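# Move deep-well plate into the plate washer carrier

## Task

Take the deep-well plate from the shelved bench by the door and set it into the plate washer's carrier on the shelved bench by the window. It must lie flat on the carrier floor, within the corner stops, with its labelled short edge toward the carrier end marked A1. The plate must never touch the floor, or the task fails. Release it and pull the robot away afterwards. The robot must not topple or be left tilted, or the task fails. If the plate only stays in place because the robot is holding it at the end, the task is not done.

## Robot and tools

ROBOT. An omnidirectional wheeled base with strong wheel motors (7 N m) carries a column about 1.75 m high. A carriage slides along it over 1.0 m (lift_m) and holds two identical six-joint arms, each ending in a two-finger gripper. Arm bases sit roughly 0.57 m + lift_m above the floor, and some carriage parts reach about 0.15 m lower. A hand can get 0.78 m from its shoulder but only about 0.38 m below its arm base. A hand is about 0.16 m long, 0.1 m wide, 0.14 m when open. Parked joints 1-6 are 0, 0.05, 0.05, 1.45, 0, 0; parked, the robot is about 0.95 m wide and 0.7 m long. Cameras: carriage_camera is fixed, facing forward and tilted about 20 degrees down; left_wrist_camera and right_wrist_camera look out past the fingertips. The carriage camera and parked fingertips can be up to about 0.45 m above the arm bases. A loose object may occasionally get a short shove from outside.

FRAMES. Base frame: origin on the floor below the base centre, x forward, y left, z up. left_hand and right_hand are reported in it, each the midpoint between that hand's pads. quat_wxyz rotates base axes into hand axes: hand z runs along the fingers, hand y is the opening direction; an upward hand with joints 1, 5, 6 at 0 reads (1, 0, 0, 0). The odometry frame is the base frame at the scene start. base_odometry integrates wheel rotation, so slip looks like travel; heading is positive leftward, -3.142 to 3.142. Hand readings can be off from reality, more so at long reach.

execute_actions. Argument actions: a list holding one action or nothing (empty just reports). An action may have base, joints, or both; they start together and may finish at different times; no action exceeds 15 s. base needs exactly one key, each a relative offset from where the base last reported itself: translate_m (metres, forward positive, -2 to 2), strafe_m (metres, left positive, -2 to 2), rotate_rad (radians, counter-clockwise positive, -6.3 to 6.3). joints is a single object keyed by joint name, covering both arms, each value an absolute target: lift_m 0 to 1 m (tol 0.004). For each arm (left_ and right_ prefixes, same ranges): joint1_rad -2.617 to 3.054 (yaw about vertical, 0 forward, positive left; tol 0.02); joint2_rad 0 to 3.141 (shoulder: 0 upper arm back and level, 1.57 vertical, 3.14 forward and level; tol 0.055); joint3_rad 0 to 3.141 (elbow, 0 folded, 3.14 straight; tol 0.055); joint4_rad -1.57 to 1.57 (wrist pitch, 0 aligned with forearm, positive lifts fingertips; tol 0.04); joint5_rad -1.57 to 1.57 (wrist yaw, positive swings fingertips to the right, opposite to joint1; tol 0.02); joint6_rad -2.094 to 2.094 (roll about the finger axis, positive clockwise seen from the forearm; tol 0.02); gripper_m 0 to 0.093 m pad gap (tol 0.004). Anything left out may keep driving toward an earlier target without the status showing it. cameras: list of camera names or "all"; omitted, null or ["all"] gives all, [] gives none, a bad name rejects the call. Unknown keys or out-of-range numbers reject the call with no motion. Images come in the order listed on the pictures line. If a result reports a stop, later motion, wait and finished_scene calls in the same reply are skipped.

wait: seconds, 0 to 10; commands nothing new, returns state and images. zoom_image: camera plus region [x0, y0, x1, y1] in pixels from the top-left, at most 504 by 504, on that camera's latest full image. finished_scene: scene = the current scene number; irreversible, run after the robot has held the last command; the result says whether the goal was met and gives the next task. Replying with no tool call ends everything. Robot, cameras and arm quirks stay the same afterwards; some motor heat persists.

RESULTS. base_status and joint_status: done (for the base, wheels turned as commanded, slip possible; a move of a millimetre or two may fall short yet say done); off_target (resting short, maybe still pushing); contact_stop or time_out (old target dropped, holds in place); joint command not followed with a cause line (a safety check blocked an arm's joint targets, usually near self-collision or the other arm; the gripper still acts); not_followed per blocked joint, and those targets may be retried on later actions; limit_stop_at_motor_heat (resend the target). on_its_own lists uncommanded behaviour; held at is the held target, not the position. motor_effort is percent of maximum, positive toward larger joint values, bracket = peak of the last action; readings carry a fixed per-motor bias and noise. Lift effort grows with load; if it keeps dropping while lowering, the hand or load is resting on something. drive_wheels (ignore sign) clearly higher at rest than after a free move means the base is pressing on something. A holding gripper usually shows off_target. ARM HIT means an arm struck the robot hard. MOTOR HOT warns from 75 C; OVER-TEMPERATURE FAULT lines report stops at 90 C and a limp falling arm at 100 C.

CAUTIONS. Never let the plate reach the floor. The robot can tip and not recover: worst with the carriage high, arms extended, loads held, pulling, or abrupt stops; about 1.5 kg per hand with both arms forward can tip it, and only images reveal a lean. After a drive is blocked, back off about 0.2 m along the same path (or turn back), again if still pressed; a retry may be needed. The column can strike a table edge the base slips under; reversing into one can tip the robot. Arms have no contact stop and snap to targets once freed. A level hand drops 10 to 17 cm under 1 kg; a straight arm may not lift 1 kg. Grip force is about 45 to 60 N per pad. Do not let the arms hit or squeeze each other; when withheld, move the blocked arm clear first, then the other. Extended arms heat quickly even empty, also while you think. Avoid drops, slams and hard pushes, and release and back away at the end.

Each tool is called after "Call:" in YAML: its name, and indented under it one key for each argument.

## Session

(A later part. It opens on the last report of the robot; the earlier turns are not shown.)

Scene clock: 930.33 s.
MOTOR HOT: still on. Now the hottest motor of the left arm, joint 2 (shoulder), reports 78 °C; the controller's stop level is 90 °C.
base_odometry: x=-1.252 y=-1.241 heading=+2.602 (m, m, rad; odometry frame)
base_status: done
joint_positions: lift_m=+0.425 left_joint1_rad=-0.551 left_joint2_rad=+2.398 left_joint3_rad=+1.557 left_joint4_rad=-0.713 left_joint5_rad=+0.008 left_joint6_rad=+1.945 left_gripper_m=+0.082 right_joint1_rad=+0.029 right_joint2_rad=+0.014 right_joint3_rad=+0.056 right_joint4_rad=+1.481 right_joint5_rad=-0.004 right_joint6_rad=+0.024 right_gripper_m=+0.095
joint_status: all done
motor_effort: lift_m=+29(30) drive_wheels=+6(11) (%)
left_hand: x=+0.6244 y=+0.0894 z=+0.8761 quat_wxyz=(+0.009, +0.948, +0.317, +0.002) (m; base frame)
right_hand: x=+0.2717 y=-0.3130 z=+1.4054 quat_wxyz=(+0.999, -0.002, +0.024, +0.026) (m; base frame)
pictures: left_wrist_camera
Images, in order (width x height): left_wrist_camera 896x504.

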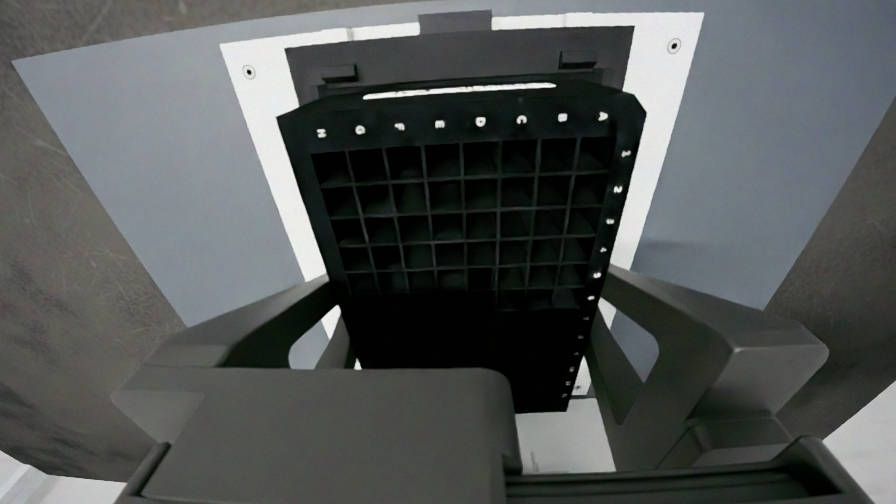

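Call:
execute_actions:
  actions:
    - {"base": {"translate_m": -0.0045}, "joints": {"lift_m": 0.437}}
  cameras: []

Call:
execute_actions:
  actions:
    - {"base": {"strafe_m": -0.0035}}
  cameras: []

Call:
execute_actions:
  actions:
    - {"joints": {"lift_m": 0.427}}
  cameras: ["left_wrist_camera"]

Call:
zoom_image:
  camera: "left_wrist_camera"
  region: [270, 0, 670, 130]

Scene clock: 942.40 s.
MOTOR HOT: still on. Now the hottest motor of the left arm, joint 2 (shoulder), reports 78 °C; the controller's stop level is 90 °C.
base_odometry: x=-1.248 y=-1.243 heading=+2.602 (m, m, rad; odometry frame)
base_status: done
joint_positions: lift_m=+0.437 left_joint1_rad=-0.551 left_joint2_rad=+2.400 left_joint3_rad=+1.557 left_joint4_rad=-0.707 left_joint5_rad=+0.006 left_joint6_rad=+1.945 left_gripper_m=+0.082 right_joint1_rad=+0.029 right_joint2_rad=+0.014 right_joint3_rad=+0.056 right_joint4_rad=+1.482 right_joint5_rad=-0.004 right_joint6_rad=+0.024 right_gripper_m=+0.095
joint_status: all done
motor_effort: lift_m=+31(38) drive_wheels=-6(10) (%)
left_hand: x=+0.6254 y=+0.0890 z=+0.8873 quat_wxyz=(+0.010, +0.948, +0.317, +0.004) (m; base frame)
right_hand: x=+0.2715 y=-0.3130 z=+1.4172 quat_wxyz=(+0.999, -0.002, +0.024, +0.026) (m; base frame)
pictures: none
No camera images: the call's "cameras" was empty. Leave "cameras" out to get every camera's image.

Scene clock: 943.20 s.
MOTOR HOT: still on. Now the hottest motor of the left arm, joint 2 (shoulder), reports 78 °C; the controller's stop level is 90 °C.
base_odometry: x=-1.247 y=-1.240 heading=+2.602 (m, m, rad; odometry frame)
base_status: done
joint_positions: lift_m=+0.437 left_joint1_rad=-0.551 left_joint2_rad=+2.400 left_joint3_rad=+1.557 left_joint4_rad=-0.707 left_joint5_rad=+0.006 left_joint6_rad=+1.945 left_gripper_m=+0.082 right_joint1_rad=+0.029 right_joint2_rad=+0.014 right_joint3_rad=+0.056 right_joint4_rad=+1.481 right_joint5_rad=-0.004 right_joint6_rad=+0.024 right_gripper_m=+0.095
joint_status: not commanded
motor_effort: lift_m=+31(31) drive_wheels=-1(10) (%)
left_hand: x=+0.6256 y=+0.0893 z=+0.8873 quat_wxyz=(+0.010, +0.948, +0.317, +0.005) (m; base frame)
right_hand: x=+0.2716 y=-0.3130 z=+1.4172 quat_wxyz=(+0.999, -0.002, +0.024, +0.026) (m; base frame)
pictures: none
No camera images: the call's "cameras" was empty. Leave "cameras" out to get every camera's image.

Scene clock: 943.67 s.
MOTOR HOT: still on. Now the hottest motor of the left arm, joint 2 (shoulder), reports 78 °C; the controller's stop level is 90 °C.
base_odometry: x=-1.247 y=-1.240 heading=+2.602 (m, m, rad; odometry frame)
base_status: not commanded
joint_positions: lift_m=+0.427 left_joint1_rad=-0.551 left_joint2_rad=+2.398 left_joint3_rad=+1.557 left_joint4_rad=-0.711 left_joint5_rad=+0.008 left_joint6_rad=+1.944 left_gripper_m=+0.082 right_joint1_rad=+0.029 right_joint2_rad=+0.014 right_joint3_rad=+0.056 right_joint4_rad=+1.481 right_joint5_rad=-0.004 right_joint6_rad=+0.024 right_gripper_m=+0.095
joint_status: all done
motor_effort: lift_m=+30(31) drive_wheels=+0(2) (%)
left_hand: x=+0.6251 y=+0.0891 z=+0.8783 quat_wxyz=(+0.010, +0.948, +0.318, +0.003) (m; base frame)
right_hand: x=+0.2716 y=-0.3130 z=+1.4073 quat_wxyz=(+0.999, -0.002, +0.024, +0.026) (m; base frame)
pictures: left_wrist_camera
Images, in order (width x height): left_wrist_camera 896x504.

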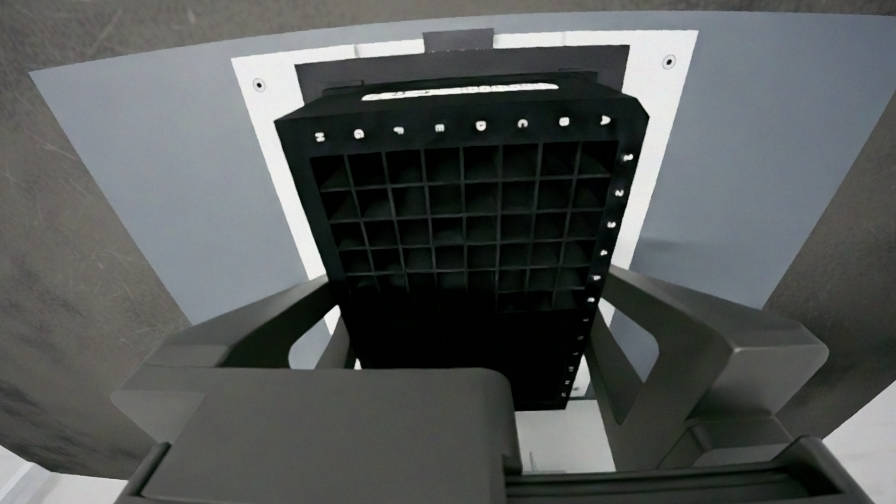

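Region (270, 0, 670, 130) of left_wrist_camera's 896x504 image, scaled by 1.260, with more detail than that image has; it fills the top 164 rows of this view, and the rest is white.

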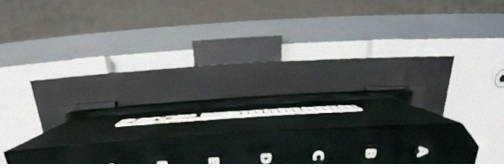

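Call:
execute_actions:
  actions:
    - {"base": {"translate_m": 0.0023}, "joints": {"lift_m": 0.433}}
  cameras: []

Call:
execute_actions:
  actions:
    - {"base": {"strafe_m": 0.0027}}
  cameras: []

Call:
execute_actions:
  actions:
    - {"joints": {"lift_m": 0.425}}
  cameras: ["left_wrist_camera"]

Call:
zoom_image:
  camera: "left_wrist_camera"
  region: [270, 0, 670, 130]

Scene clock: 960.73 s.
MOTOR HOT: still on. Now the hottest motor of the left arm, joint 2 (shoulder), reports 78 °C; the controller's stop level is 90 °C.
base_odometry: x=-1.248 y=-1.239 heading=+2.602 (m, m, rad; odometry frame)
base_status: done
joint_positions: lift_m=+0.433 left_joint1_rad=-0.551 left_joint2_rad=+2.398 left_joint3_rad=+1.557 left_joint4_rad=-0.707 left_joint5_rad=+0.007 left_joint6_rad=+1.944 left_gripper_m=+0.082 right_joint1_rad=+0.029 right_joint2_rad=+0.014 right_joint3_rad=+0.056 right_joint4_rad=+1.481 right_joint5_rad=-0.004 right_joint6_rad=+0.024 right_gripper_m=+0.095
joint_status: all done
motor_effort: lift_m=+32(39) drive_wheels=+5(5) (%)
left_hand: x=+0.6258 y=+0.0889 z=+0.8839 quat_wxyz=(+0.011, +0.948, +0.318, +0.005) (m; base frame)
right_hand: x=+0.2717 y=-0.3130 z=+1.4132 quat_wxyz=(+0.999, -0.002, +0.024, +0.026) (m; base frame)
pictures: none
No camera images: the call's "cameras" was empty. Leave "cameras" out to get every camera's image.

Scene clock: 961.53 s.
MOTOR HOT: still on. Now the hottest motor of the left arm, joint 2 (shoulder), reports 78 °C; the controller's stop level is 90 °C.
base_odometry: x=-1.250 y=-1.241 heading=+2.602 (m, m, rad; odometry frame)
base_status: done
joint_positions: lift_m=+0.433 left_joint1_rad=-0.550 left_joint2_rad=+2.398 left_joint3_rad=+1.557 left_joint4_rad=-0.706 left_joint5_rad=+0.005 left_joint6_rad=+1.944 left_gripper_m=+0.082 right_joint1_rad=+0.029 right_joint2_rad=+0.014 right_joint3_rad=+0.056 right_joint4_rad=+1.481 right_joint5_rad=-0.004 right_joint6_rad=+0.024 right_gripper_m=+0.095
joint_status: not commanded
motor_effort: lift_m=+32(32) drive_wheels=+2(11) (%)
left_hand: x=+0.6262 y=+0.0891 z=+0.8839 quat_wxyz=(+0.011, +0.948, +0.318, +0.006) (m; base frame)
right_hand: x=+0.2717 y=-0.3130 z=+1.4132 quat_wxyz=(+0.999, -0.002, +0.024, +0.026) (m; base frame)
pictures: none
No camera images: the call's "cameras" was empty. Leave "cameras" out to get every camera's image.

Scene clock: 962.00 s.
MOTOR HOT: still on. Now the hottest motor of the left arm, joint 2 (shoulder), reports 78 °C; the controller's stop level is 90 °C.
base_odometry: x=-1.250 y=-1.241 heading=+2.602 (m, m, rad; odometry frame)
base_status: not commanded
joint_positions: lift_m=+0.425 left_joint1_rad=-0.550 left_joint2_rad=+2.398 left_joint3_rad=+1.557 left_joint4_rad=-0.707 left_joint5_rad=+0.001 left_joint6_rad=+1.943 left_gripper_m=+0.082 right_joint1_rad=+0.029 right_joint2_rad=+0.014 right_joint3_rad=+0.056 right_joint4_rad=+1.481 right_joint5_rad=-0.004 right_joint6_rad=+0.024 right_gripper_m=+0.095
joint_status: all done
motor_effort: lift_m=+29(31) drive_wheels=+3(3) (%)
left_hand: x=+0.6264 y=+0.0900 z=+0.8761 quat_wxyz=(+0.009, +0.948, +0.318, +0.007) (m; base frame)
right_hand: x=+0.2716 y=-0.3130 z=+1.4054 quat_wxyz=(+0.999, -0.002, +0.024, +0.026) (m; base frame)
pictures: left_wrist_camera
Images, in order (width x height): left_wrist_camera 896x504.

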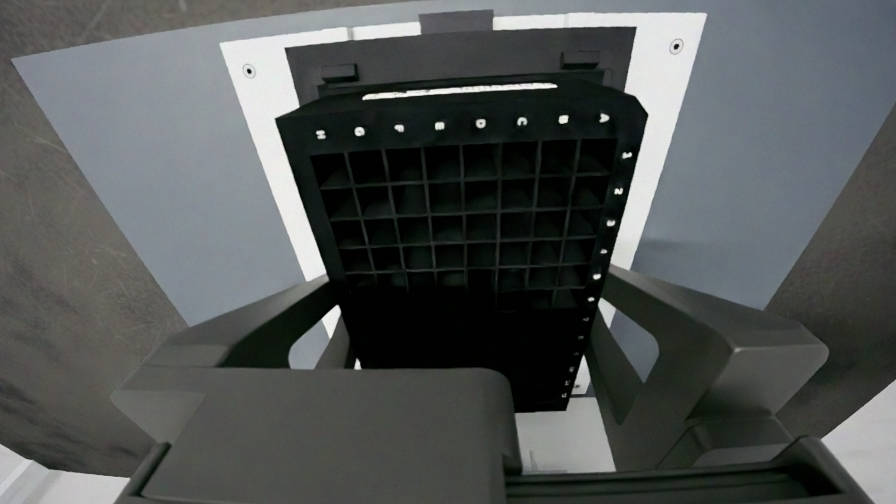

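Region (270, 0, 670, 130) of left_wrist_camera's 896x504 image, scaled by 1.260, with more detail than that image has; it fills the top 164 rows of this view, and the rest is white.

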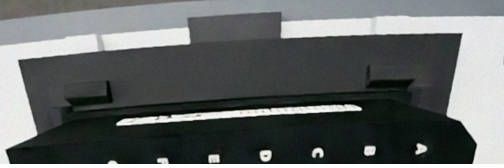

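Call:
execute_actions:
  actions:
    - {"base": {"translate_m": -0.002}}
  cameras: []

Call:
execute_actions:
  actions:
    - {"base": {"strafe_m": -0.0016}}
  cameras: ["left_wrist_camera", "carriage_camera"]

Call:
zoom_image:
  camera: "left_wrist_camera"
  region: [270, 0, 670, 130]

Scene clock: 976.80 s.
MOTOR HOT: still on. Now the hottest motor of the left arm, joint 2 (shoulder), reports 78 °C; the controller's stop level is 90 °C.
base_odometry: x=-1.248 y=-1.242 heading=+2.603 (m, m, rad; odometry frame)
base_status: done
joint_positions: lift_m=+0.425 left_joint1_rad=-0.550 left_joint2_rad=+2.398 left_joint3_rad=+1.557 left_joint4_rad=-0.702 left_joint5_rad=-0.002 left_joint6_rad=+1.943 left_gripper_m=+0.082 right_joint1_rad=+0.029 right_joint2_rad=+0.014 right_joint3_rad=+0.056 right_joint4_rad=+1.481 right_joint5_rad=-0.004 right_joint6_rad=+0.024 right_gripper_m=+0.095
joint_status: not commanded
motor_effort: lift_m=+29(29) drive_wheels=-3(6) (%)
left_hand: x=+0.6277 y=+0.0896 z=+0.8761 quat_wxyz=(+0.010, +0.948, +0.319, +0.010) (m; base frame)
right_hand: x=+0.2716 y=-0.3130 z=+1.4054 quat_wxyz=(+0.999, -0.002, +0.024, +0.026) (m; base frame)
pictures: none
No camera images: the call's "cameras" was empty. Leave "cameras" out to get every camera's image.

Scene clock: 977.43 s.
MOTOR HOT: still on. Now the hottest motor of the left arm, joint 2 (shoulder), reports 78 °C; the controller's stop level is 90 °C.
base_odometry: x=-1.247 y=-1.241 heading=+2.603 (m, m, rad; odometry frame)
base_status: done
joint_positions: lift_m=+0.425 left_joint1_rad=-0.550 left_joint2_rad=+2.398 left_joint3_rad=+1.557 left_joint4_rad=-0.705 left_joint5_rad=-0.006 left_joint6_rad=+1.944 left_gripper_m=+0.082 right_joint1_rad=+0.029 right_joint2_rad=+0.014 right_joint3_rad=+0.056 right_joint4_rad=+1.481 right_joint5_rad=-0.004 right_joint6_rad=+0.024 right_gripper_m=+0.095
joint_status: not commanded
motor_effort: lift_m=+29(29) drive_wheels=-1(11) (%)
left_hand: x=+0.6274 y=+0.0907 z=+0.8761 quat_wxyz=(+0.007, +0.948, +0.318, +0.010) (m; base frame)
right_hand: x=+0.2716 y=-0.3130 z=+1.4054 quat_wxyz=(+0.999, -0.002, +0.024, +0.026) (m; base frame)
pictures: carriage_camera, left_wrist_camera
Images, in order (width x height): carriage_camera 896x504, left_wrist_camera 896x504.

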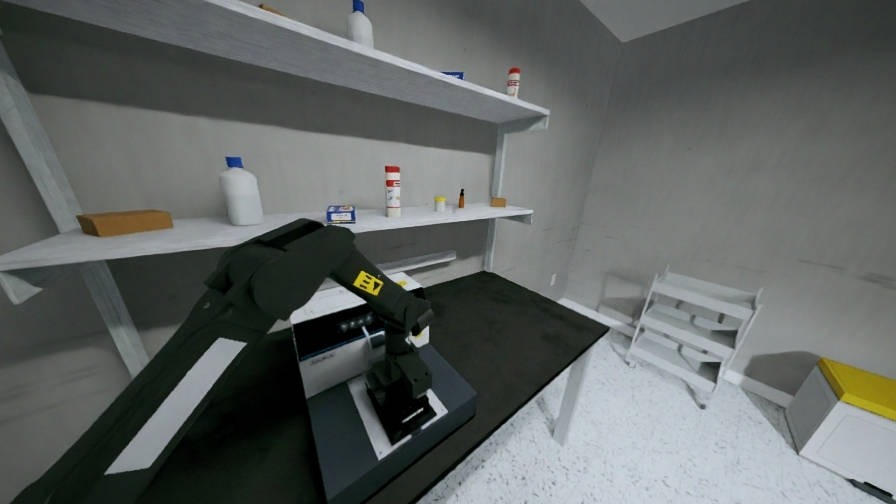

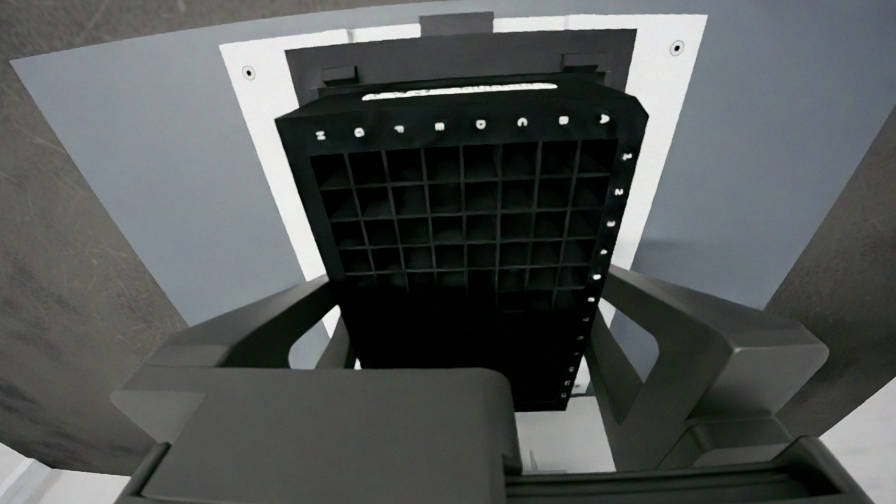

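Region (270, 0, 670, 130) of left_wrist_camera's 896x504 image, scaled by 1.260, with more detail than that image has; it fills the top 164 rows of this view, and the rest is white.

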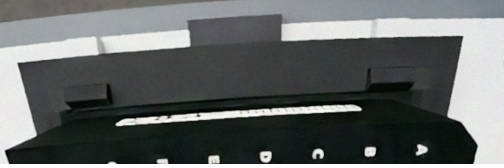

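Call:
zoom_image:
  camera: "carriage_camera"
  region: [340, 350, 460, 460]

Region (340, 350, 460, 460) of carriage_camera's 896x504 image, scaled by 4.200, with more detail than that image has; it fills the top 462 rows of this view, and the rest is white.

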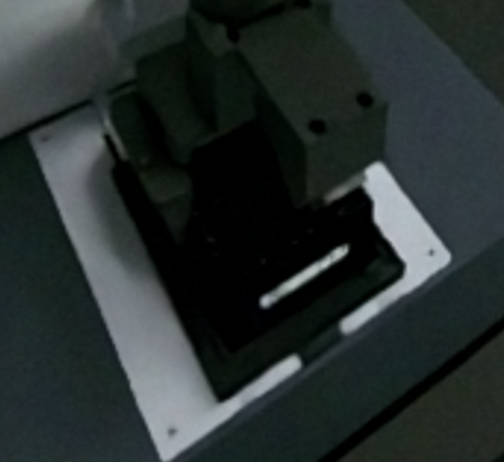

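Too dark to tell. Lower gently a few mm and watch the response.

Call:
execute_actions:
  actions:
    - {"joints": {"lift_m": 0.42}}
  cameras: ["left_wrist_camera"]

Call:
zoom_image:
  camera: "left_wrist_camera"
  region: [270, 0, 670, 130]

Scene clock: 1001.87 s.
MOTOR HOT: still on. Now the hottest motor of the left arm, joint 2 (shoulder), reports 78 °C; the controller's stop level is 90 °C.
base_odometry: x=-1.247 y=-1.241 heading=+2.603 (m, m, rad; odometry frame)
base_status: not commanded
joint_positions: lift_m=+0.420 left_joint1_rad=-0.550 left_joint2_rad=+2.388 left_joint3_rad=+1.557 left_joint4_rad=-0.716 left_joint5_rad=-0.007 left_joint6_rad=+1.944 left_gripper_m=+0.082 right_joint1_rad=+0.029 right_joint2_rad=+0.014 right_joint3_rad=+0.056 right_joint4_rad=+1.482 right_joint5_rad=-0.004 right_joint6_rad=+0.024 right_gripper_m=+0.095
joint_status: all done
motor_effort: lift_m=+28(29) drive_wheels=-1(2) (%)
left_hand: x=+0.6271 y=+0.0910 z=+0.8754 quat_wxyz=(+0.007, +0.948, +0.318, +0.010) (m; base frame)
right_hand: x=+0.2715 y=-0.3130 z=+1.4005 quat_wxyz=(+0.999, -0.002, +0.024, +0.026) (m; base frame)
pictures: left_wrist_camera
Images, in order (width x height): left_wrist_camera 896x504.

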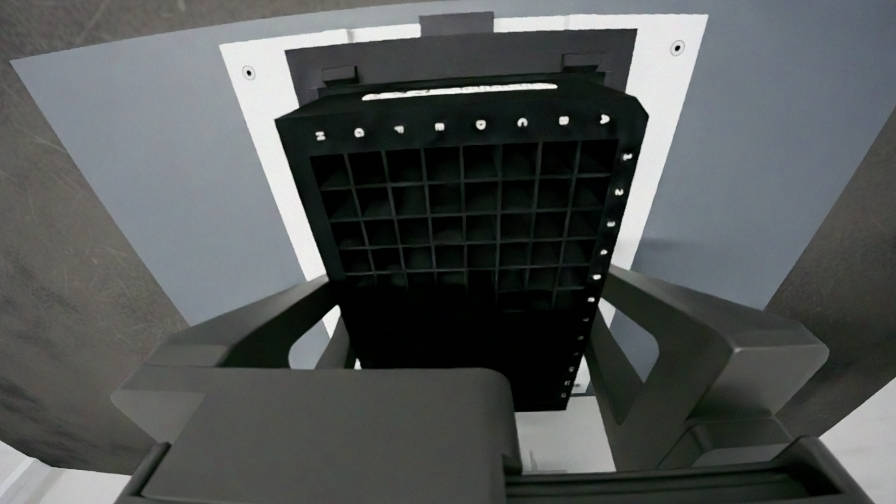

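Region (270, 0, 670, 130) of left_wrist_camera's 896x504 image, scaled by 1.260, with more detail than that image has; it fills the top 164 rows of this view, and the rest is white.

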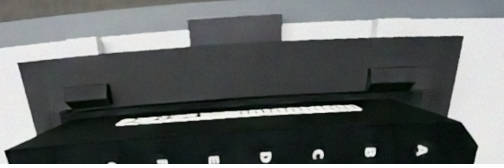

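Call:
execute_actions:
  actions:
    - {"joints": {"lift_m": 0.424, "left_gripper_m": 0.093}}
  cameras: ["left_wrist_camera"]

Call:
execute_actions:
  actions:
    - {"joints": {"lift_m": 0.52}}
  cameras: ["left_wrist_camera", "carriage_camera"]

Scene clock: 1022.07 s.
MOTOR HOT: still on. Now the hottest motor of the left arm, joint 2 (shoulder), reports 77 °C; the controller's stop level is 90 °C.
base_odometry: x=-1.247 y=-1.241 heading=+2.603 (m, m, rad; odometry frame)
base_status: not commanded
joint_positions: lift_m=+0.424 left_joint1_rad=-0.550 left_joint2_rad=+2.391 left_joint3_rad=+1.557 left_joint4_rad=-0.710 left_joint5_rad=-0.007 left_joint6_rad=+1.944 left_gripper_m=+0.093 right_joint1_rad=+0.029 right_joint2_rad=+0.014 right_joint3_rad=+0.056 right_joint4_rad=+1.481 right_joint5_rad=-0.004 right_joint6_rad=+0.024 right_gripper_m=+0.095
joint_status: all done
motor_effort: lift_m=+32(37) drive_wheels=-1(1) (%)
left_hand: x=+0.6277 y=+0.0906 z=+0.8778 quat_wxyz=(+0.008, +0.948, +0.318, +0.011) (m; base frame)
right_hand: x=+0.2716 y=-0.3130 z=+1.4041 quat_wxyz=(+0.999, -0.002, +0.024, +0.026) (m; base frame)
pictures: left_wrist_camera
Images, in order (width x height): left_wrist_camera 896x504.

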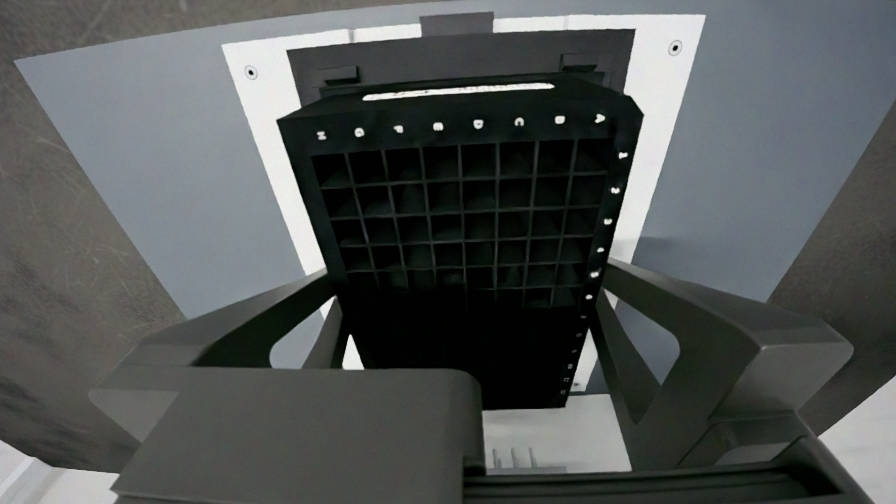

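Scene clock: 1023.00 s.
MOTOR HOT: still on. Now the hottest motor of the left arm, joint 2 (shoulder), reports 78 °C; the controller's stop level is 90 °C.
base_odometry: x=-1.247 y=-1.241 heading=+2.603 (m, m, rad; odometry frame)
base_status: not commanded
joint_positions: lift_m=+0.520 left_joint1_rad=-0.550 left_joint2_rad=+2.398 left_joint3_rad=+1.557 left_joint4_rad=-0.707 left_joint5_rad=-0.005 left_joint6_rad=+1.944 left_gripper_m=+0.093 right_joint1_rad=+0.029 right_joint2_rad=+0.014 right_joint3_rad=+0.056 right_joint4_rad=+1.481 right_joint5_rad=-0.004 right_joint6_rad=+0.024 right_gripper_m=+0.095
joint_status: all done
motor_effort: lift_m=+31(39) drive_wheels=+0(1) (%)
left_hand: x=+0.6270 y=+0.0908 z=+0.9709 quat_wxyz=(+0.007, +0.948, +0.318, +0.009) (m; base frame)
right_hand: x=+0.2716 y=-0.3130 z=+1.5002 quat_wxyz=(+0.999, -0.002, +0.024, +0.026) (m; base frame)
pictures: carriage_camera, left_wrist_camera
Images, in order (width x height): carriage_camera 896x504, left_wrist_camera 896x504.

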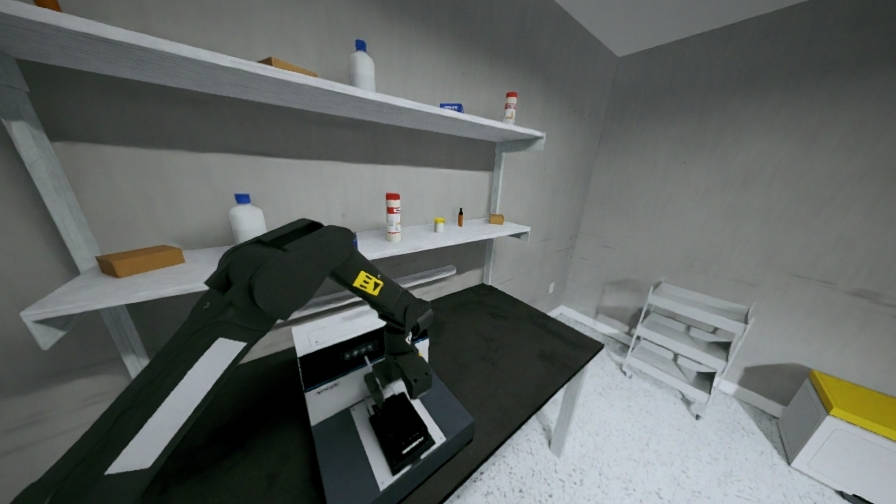

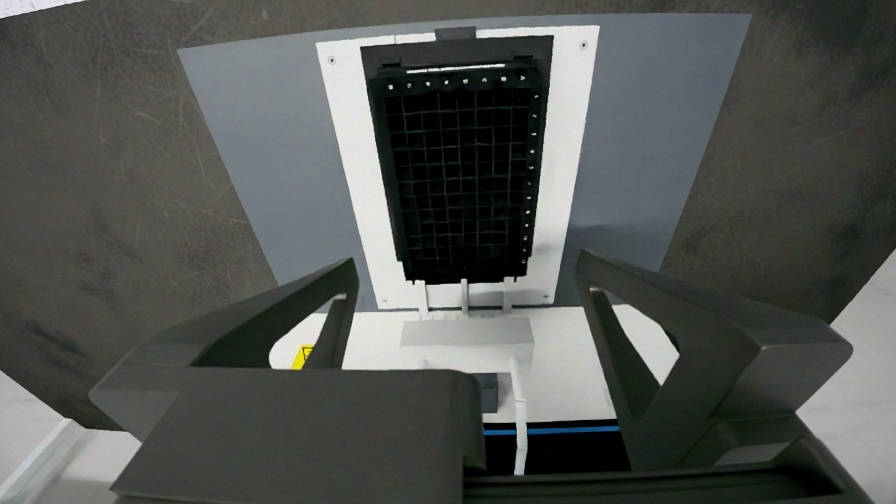

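Call:
zoom_image:
  camera: "left_wrist_camera"
  region: [310, 20, 610, 320]

Call:
zoom_image:
  camera: "carriage_camera"
  region: [340, 370, 460, 490]

Region (310, 20, 610, 320) of left_wrist_camera's 896x504 image, scaled by 1.680, with more detail than that image has.

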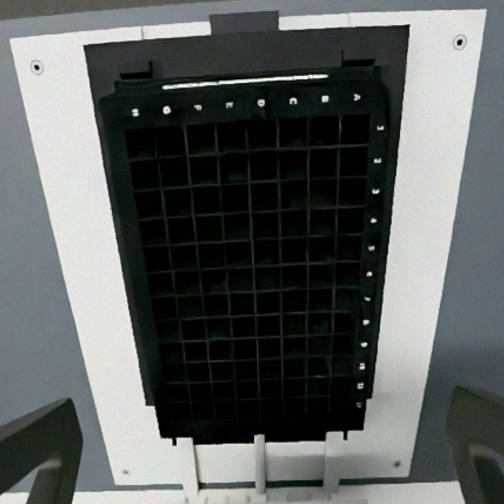

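Region (340, 370, 460, 490) of carriage_camera's 896x504 image, scaled by 4.200, with more detail than that image has.

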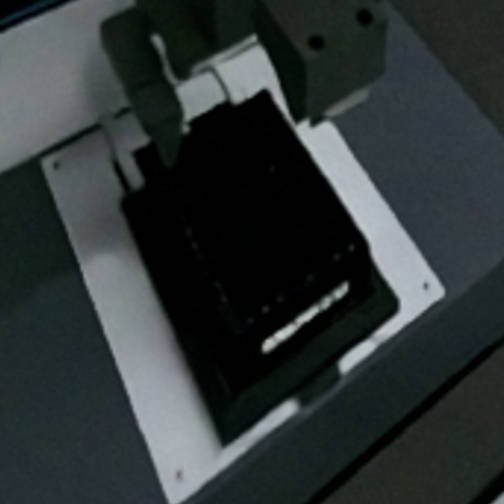

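Call:
execute_actions:
  actions:
    - {"base": {"strafe_m": -0.03}, "joints": {"left_joint6_rad": 0.37}}
  cameras: ["left_wrist_camera", "carriage_camera"]

Scene clock: 1050.93 s.
MOTOR HOT: still on. Now the hottest motor of the left arm, joint 2 (shoulder), reports 79 °C; the controller's stop level is 90 °C.
base_odometry: x=-1.232 y=-1.215 heading=+2.602 (m, m, rad; odometry frame)
base_status: done
joint_positions: lift_m=+0.520 left_joint1_rad=-0.551 left_joint2_rad=+2.398 left_joint3_rad=+1.557 left_joint4_rad=-0.706 left_joint5_rad=-0.005 left_joint6_rad=+0.375 left_gripper_m=+0.093 right_joint1_rad=+0.029 right_joint2_rad=+0.014 right_joint3_rad=+0.056 right_joint4_rad=+1.481 right_joint5_rad=-0.004 right_joint6_rad=+0.024 right_gripper_m=+0.095
joint_status: all done
motor_effort: lift_m=+31(31) drive_wheels=+6(13) (%)
left_hand: x=+0.6270 y=+0.0906 z=+0.9709 quat_wxyz=(+0.012, +0.446, +0.895, +0.001) (m; base frame)
right_hand: x=+0.2716 y=-0.3130 z=+1.5002 quat_wxyz=(+0.999, -0.002, +0.024, +0.026) (m; base frame)
pictures: carriage_camera, left_wrist_camera
Images, in order (width x height): carriage_camera 896x504, left_wrist_camera 896x504.

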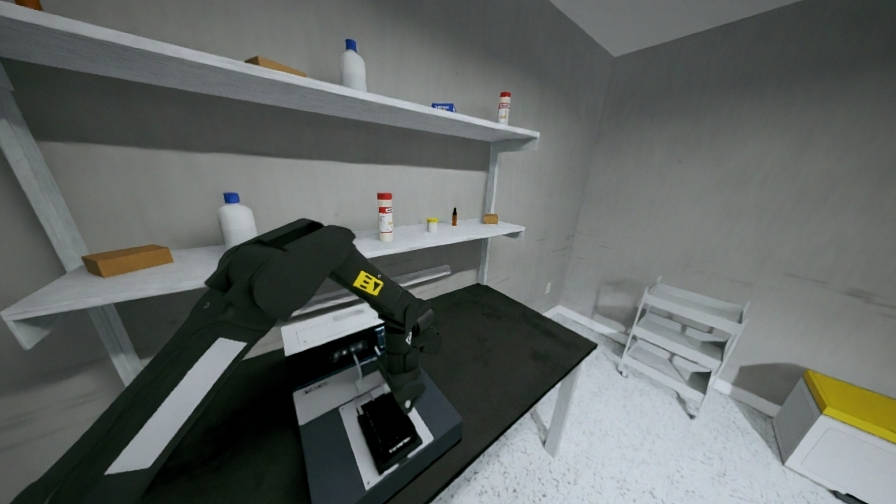

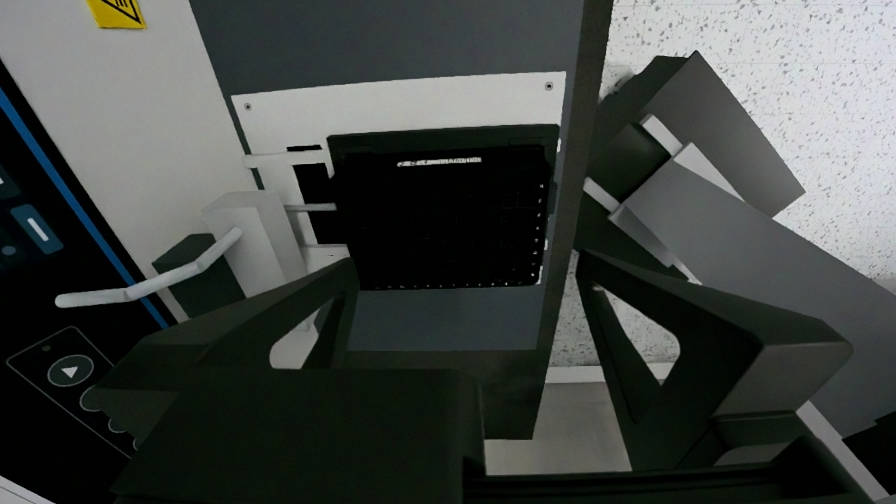

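Call:
execute_actions:
  actions: []

Scene clock: 1074.70 s.
MOTOR HOT: still on. Now the hottest motor of the left arm, joint 2 (shoulder), reports 80 °C; the controller's stop level is 90 °C.
base_odometry: x=-1.232 y=-1.215 heading=+2.602 (m, m, rad; odometry frame)
base_status: done
joint_positions: lift_m=+0.520 left_joint1_rad=-0.551 left_joint2_rad=+2.398 left_joint3_rad=+1.557 left_joint4_rad=-0.706 left_joint5_rad=-0.005 left_joint6_rad=+0.375 left_gripper_m=+0.093 right_joint1_rad=+0.029 right_joint2_rad=+0.014 right_joint3_rad=+0.056 right_joint4_rad=+1.481 right_joint5_rad=-0.004 right_joint6_rad=+0.024 right_gripper_m=+0.095
joint_status: all done
motor_effort: lift_m=+31(31) drive_wheels=+7(13) (%)
left_hand: x=+0.6270 y=+0.0906 z=+0.9709 quat_wxyz=(+0.012, +0.446, +0.895, +0.001) (m; base frame)
right_hand: x=+0.2716 y=-0.3130 z=+1.5002 quat_wxyz=(+0.999, -0.002, +0.024, +0.026) (m; base frame)
pictures: carriage_camera, left_wrist_camera, right_wrist_camera
Images, in order (width x height): carriage_camera 896x504, left_wrist_camera 896x504, right_wrist_camera 896x504.

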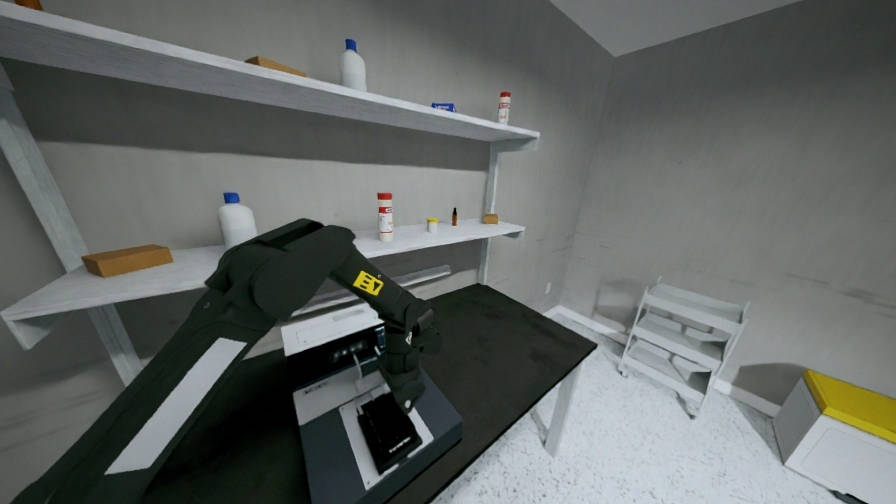

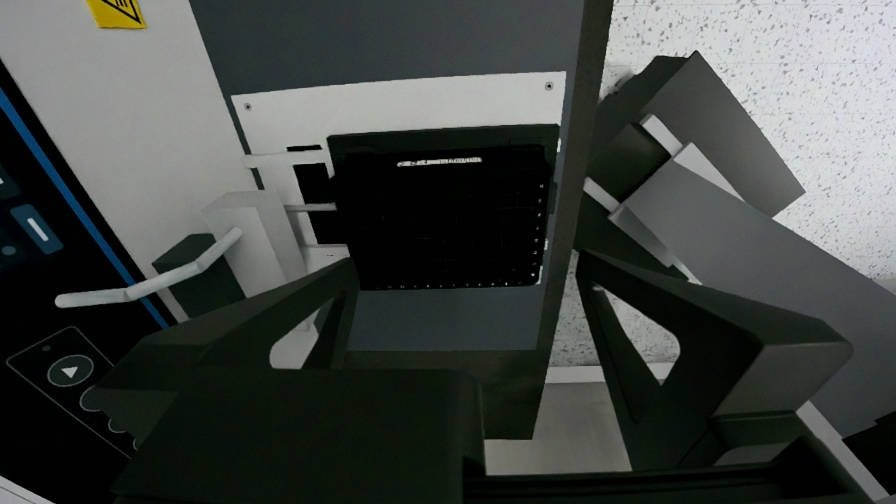

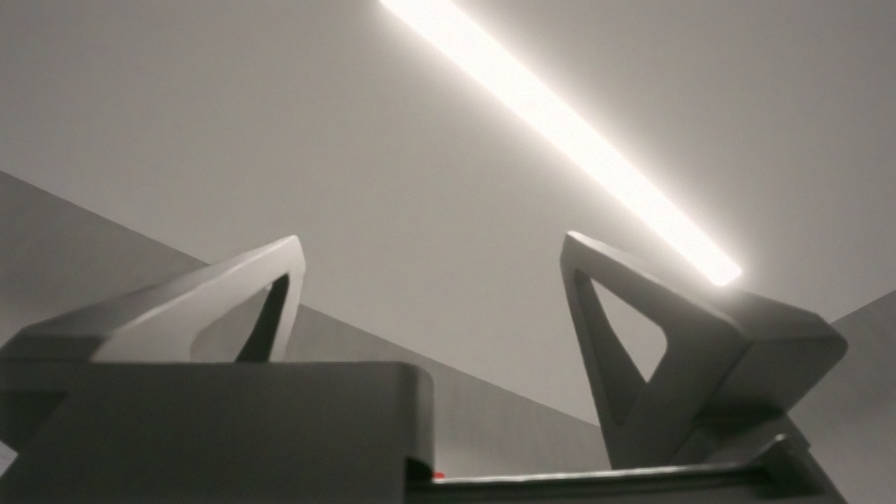

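Call:
zoom_image:
  camera: "left_wrist_camera"
  region: [280, 100, 600, 310]

Call:
execute_actions:
  actions:
    - {"base": {"translate_m": -0.25}, "joints": {"lift_m": 0.6}}
  cameras: ["carriage_camera"]

Region (280, 100, 600, 310) of left_wrist_camera's 896x504 image, scaled by 1.575, with more detail than that image has; it fills the top 331 rows of this view, and the rest is white.

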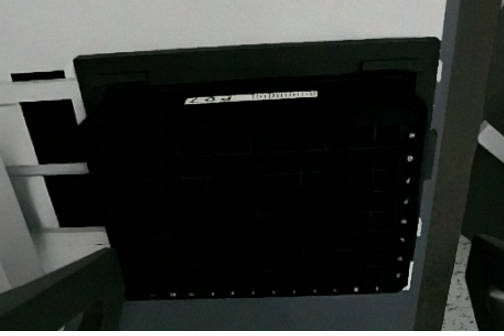

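Scene clock: 1081.50 s.
MOTOR HOT: still on. Now the hottest motor of the left arm, joint 2 (shoulder), reports 81 °C; the controller's stop level is 90 °C.
base_odometry: x=-1.017 y=-1.343 heading=+2.602 (m, m, rad; odometry frame)
base_status: done
joint_positions: lift_m=+0.600 left_joint1_rad=-0.551 left_joint2_rad=+2.401 left_joint3_rad=+1.557 left_joint4_rad=-0.703 left_joint5_rad=-0.005 left_joint6_rad=+0.375 left_gripper_m=+0.093 right_joint1_rad=+0.029 right_joint2_rad=+0.014 right_joint3_rad=+0.056 right_joint4_rad=+1.482 right_joint5_rad=-0.004 right_joint6_rad=+0.024 right_gripper_m=+0.095
joint_status: all done
motor_effort: lift_m=+32(39) drive_wheels=+1(16) (%)
left_hand: x=+0.6271 y=+0.0904 z=+1.0498 quat_wxyz=(+0.012, +0.446, +0.895, +0.001) (m; base frame)
right_hand: x=+0.2714 y=-0.3130 z=+1.5802 quat_wxyz=(+0.999, -0.002, +0.023, +0.026) (m; base frame)
pictures: carriage_camera
Images, in order (width x height): carriage_camera 896x504.

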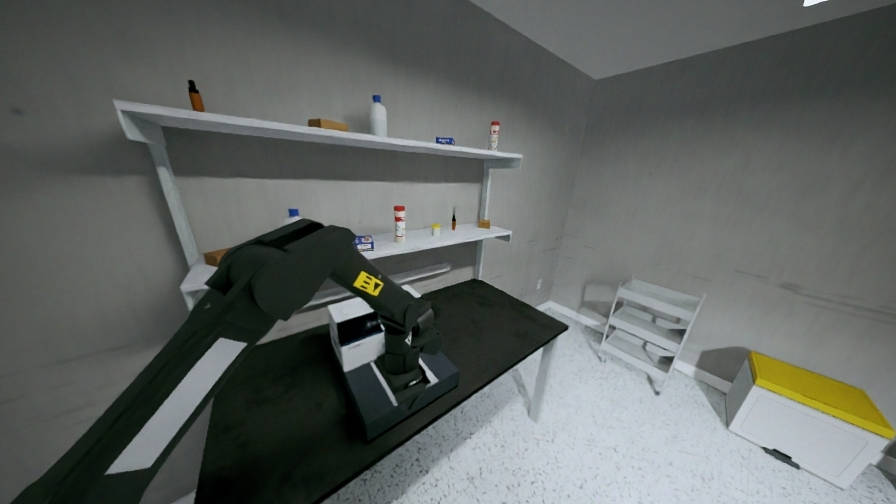

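Call:
execute_actions:
  actions:
    - {"base": {"translate_m": -0.2}, "joints": {"left_joint1_rad": 0, "left_joint2_rad": 0.05, "left_joint3_rad": 0.05, "left_joint4_rad": 1.45, "left_joint5_rad": 0, "left_joint6_rad": 0}}
  cameras: ["carriage_camera"]

Scene clock: 1093.60 s.
MOTOR HOT: still on. Now the hottest motor of the left arm, joint 2 (shoulder), reports 81 °C; the controller's stop level is 90 °C.
base_odometry: x=-0.845 y=-1.446 heading=+2.602 (m, m, rad; odometry frame)
base_status: done
joint_positions: lift_m=+0.600 left_joint1_rad=-0.005 left_joint2_rad=+0.062 left_joint3_rad=+0.077 left_joint4_rad=+1.461 left_joint5_rad=-0.004 left_joint6_rad=+0.003 left_gripper_m=+0.093 right_joint1_rad=+0.029 right_joint2_rad=+0.014 right_joint3_rad=+0.056 right_joint4_rad=+1.483 right_joint5_rad=-0.004 right_joint6_rad=+0.024 right_gripper_m=+0.095
joint_status: all done
motor_effort: lift_m=+32(32) drive_wheels=+1(14) (%)
left_hand: x=+0.2854 y=+0.3145 z=+1.5856 quat_wxyz=(+0.999, -0.002, +0.047, -0.001) (m; base frame)
right_hand: x=+0.2712 y=-0.3130 z=+1.5802 quat_wxyz=(+0.999, -0.002, +0.023, +0.026) (m; base frame)
pictures: carriage_camera
Images, in order (width x height): carriage_camera 896x504.

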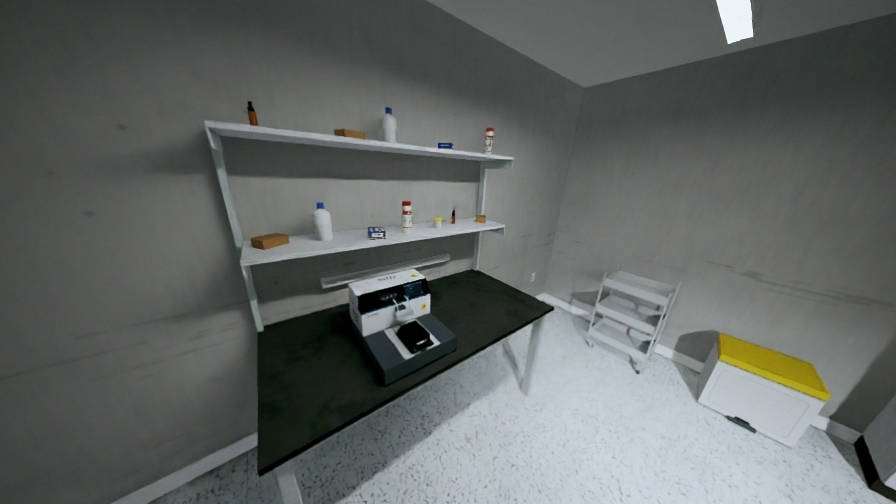

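Call:
zoom_image:
  camera: "carriage_camera"
  region: [370, 300, 470, 370]

Region (370, 300, 470, 370) of carriage_camera's 896x504 image, scaled by 5.040, with more detail than that image has; it fills the top 353 rows of this view, and the rest is white.

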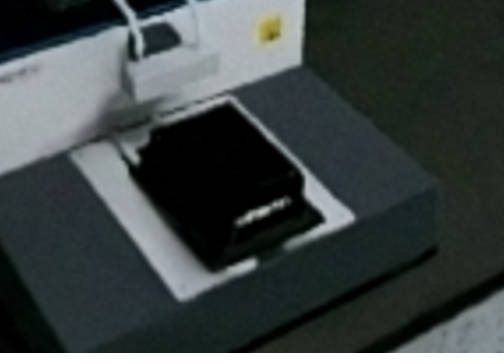

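Call:
finished_scene:
  scene: 1

The scene is finished: the task was done.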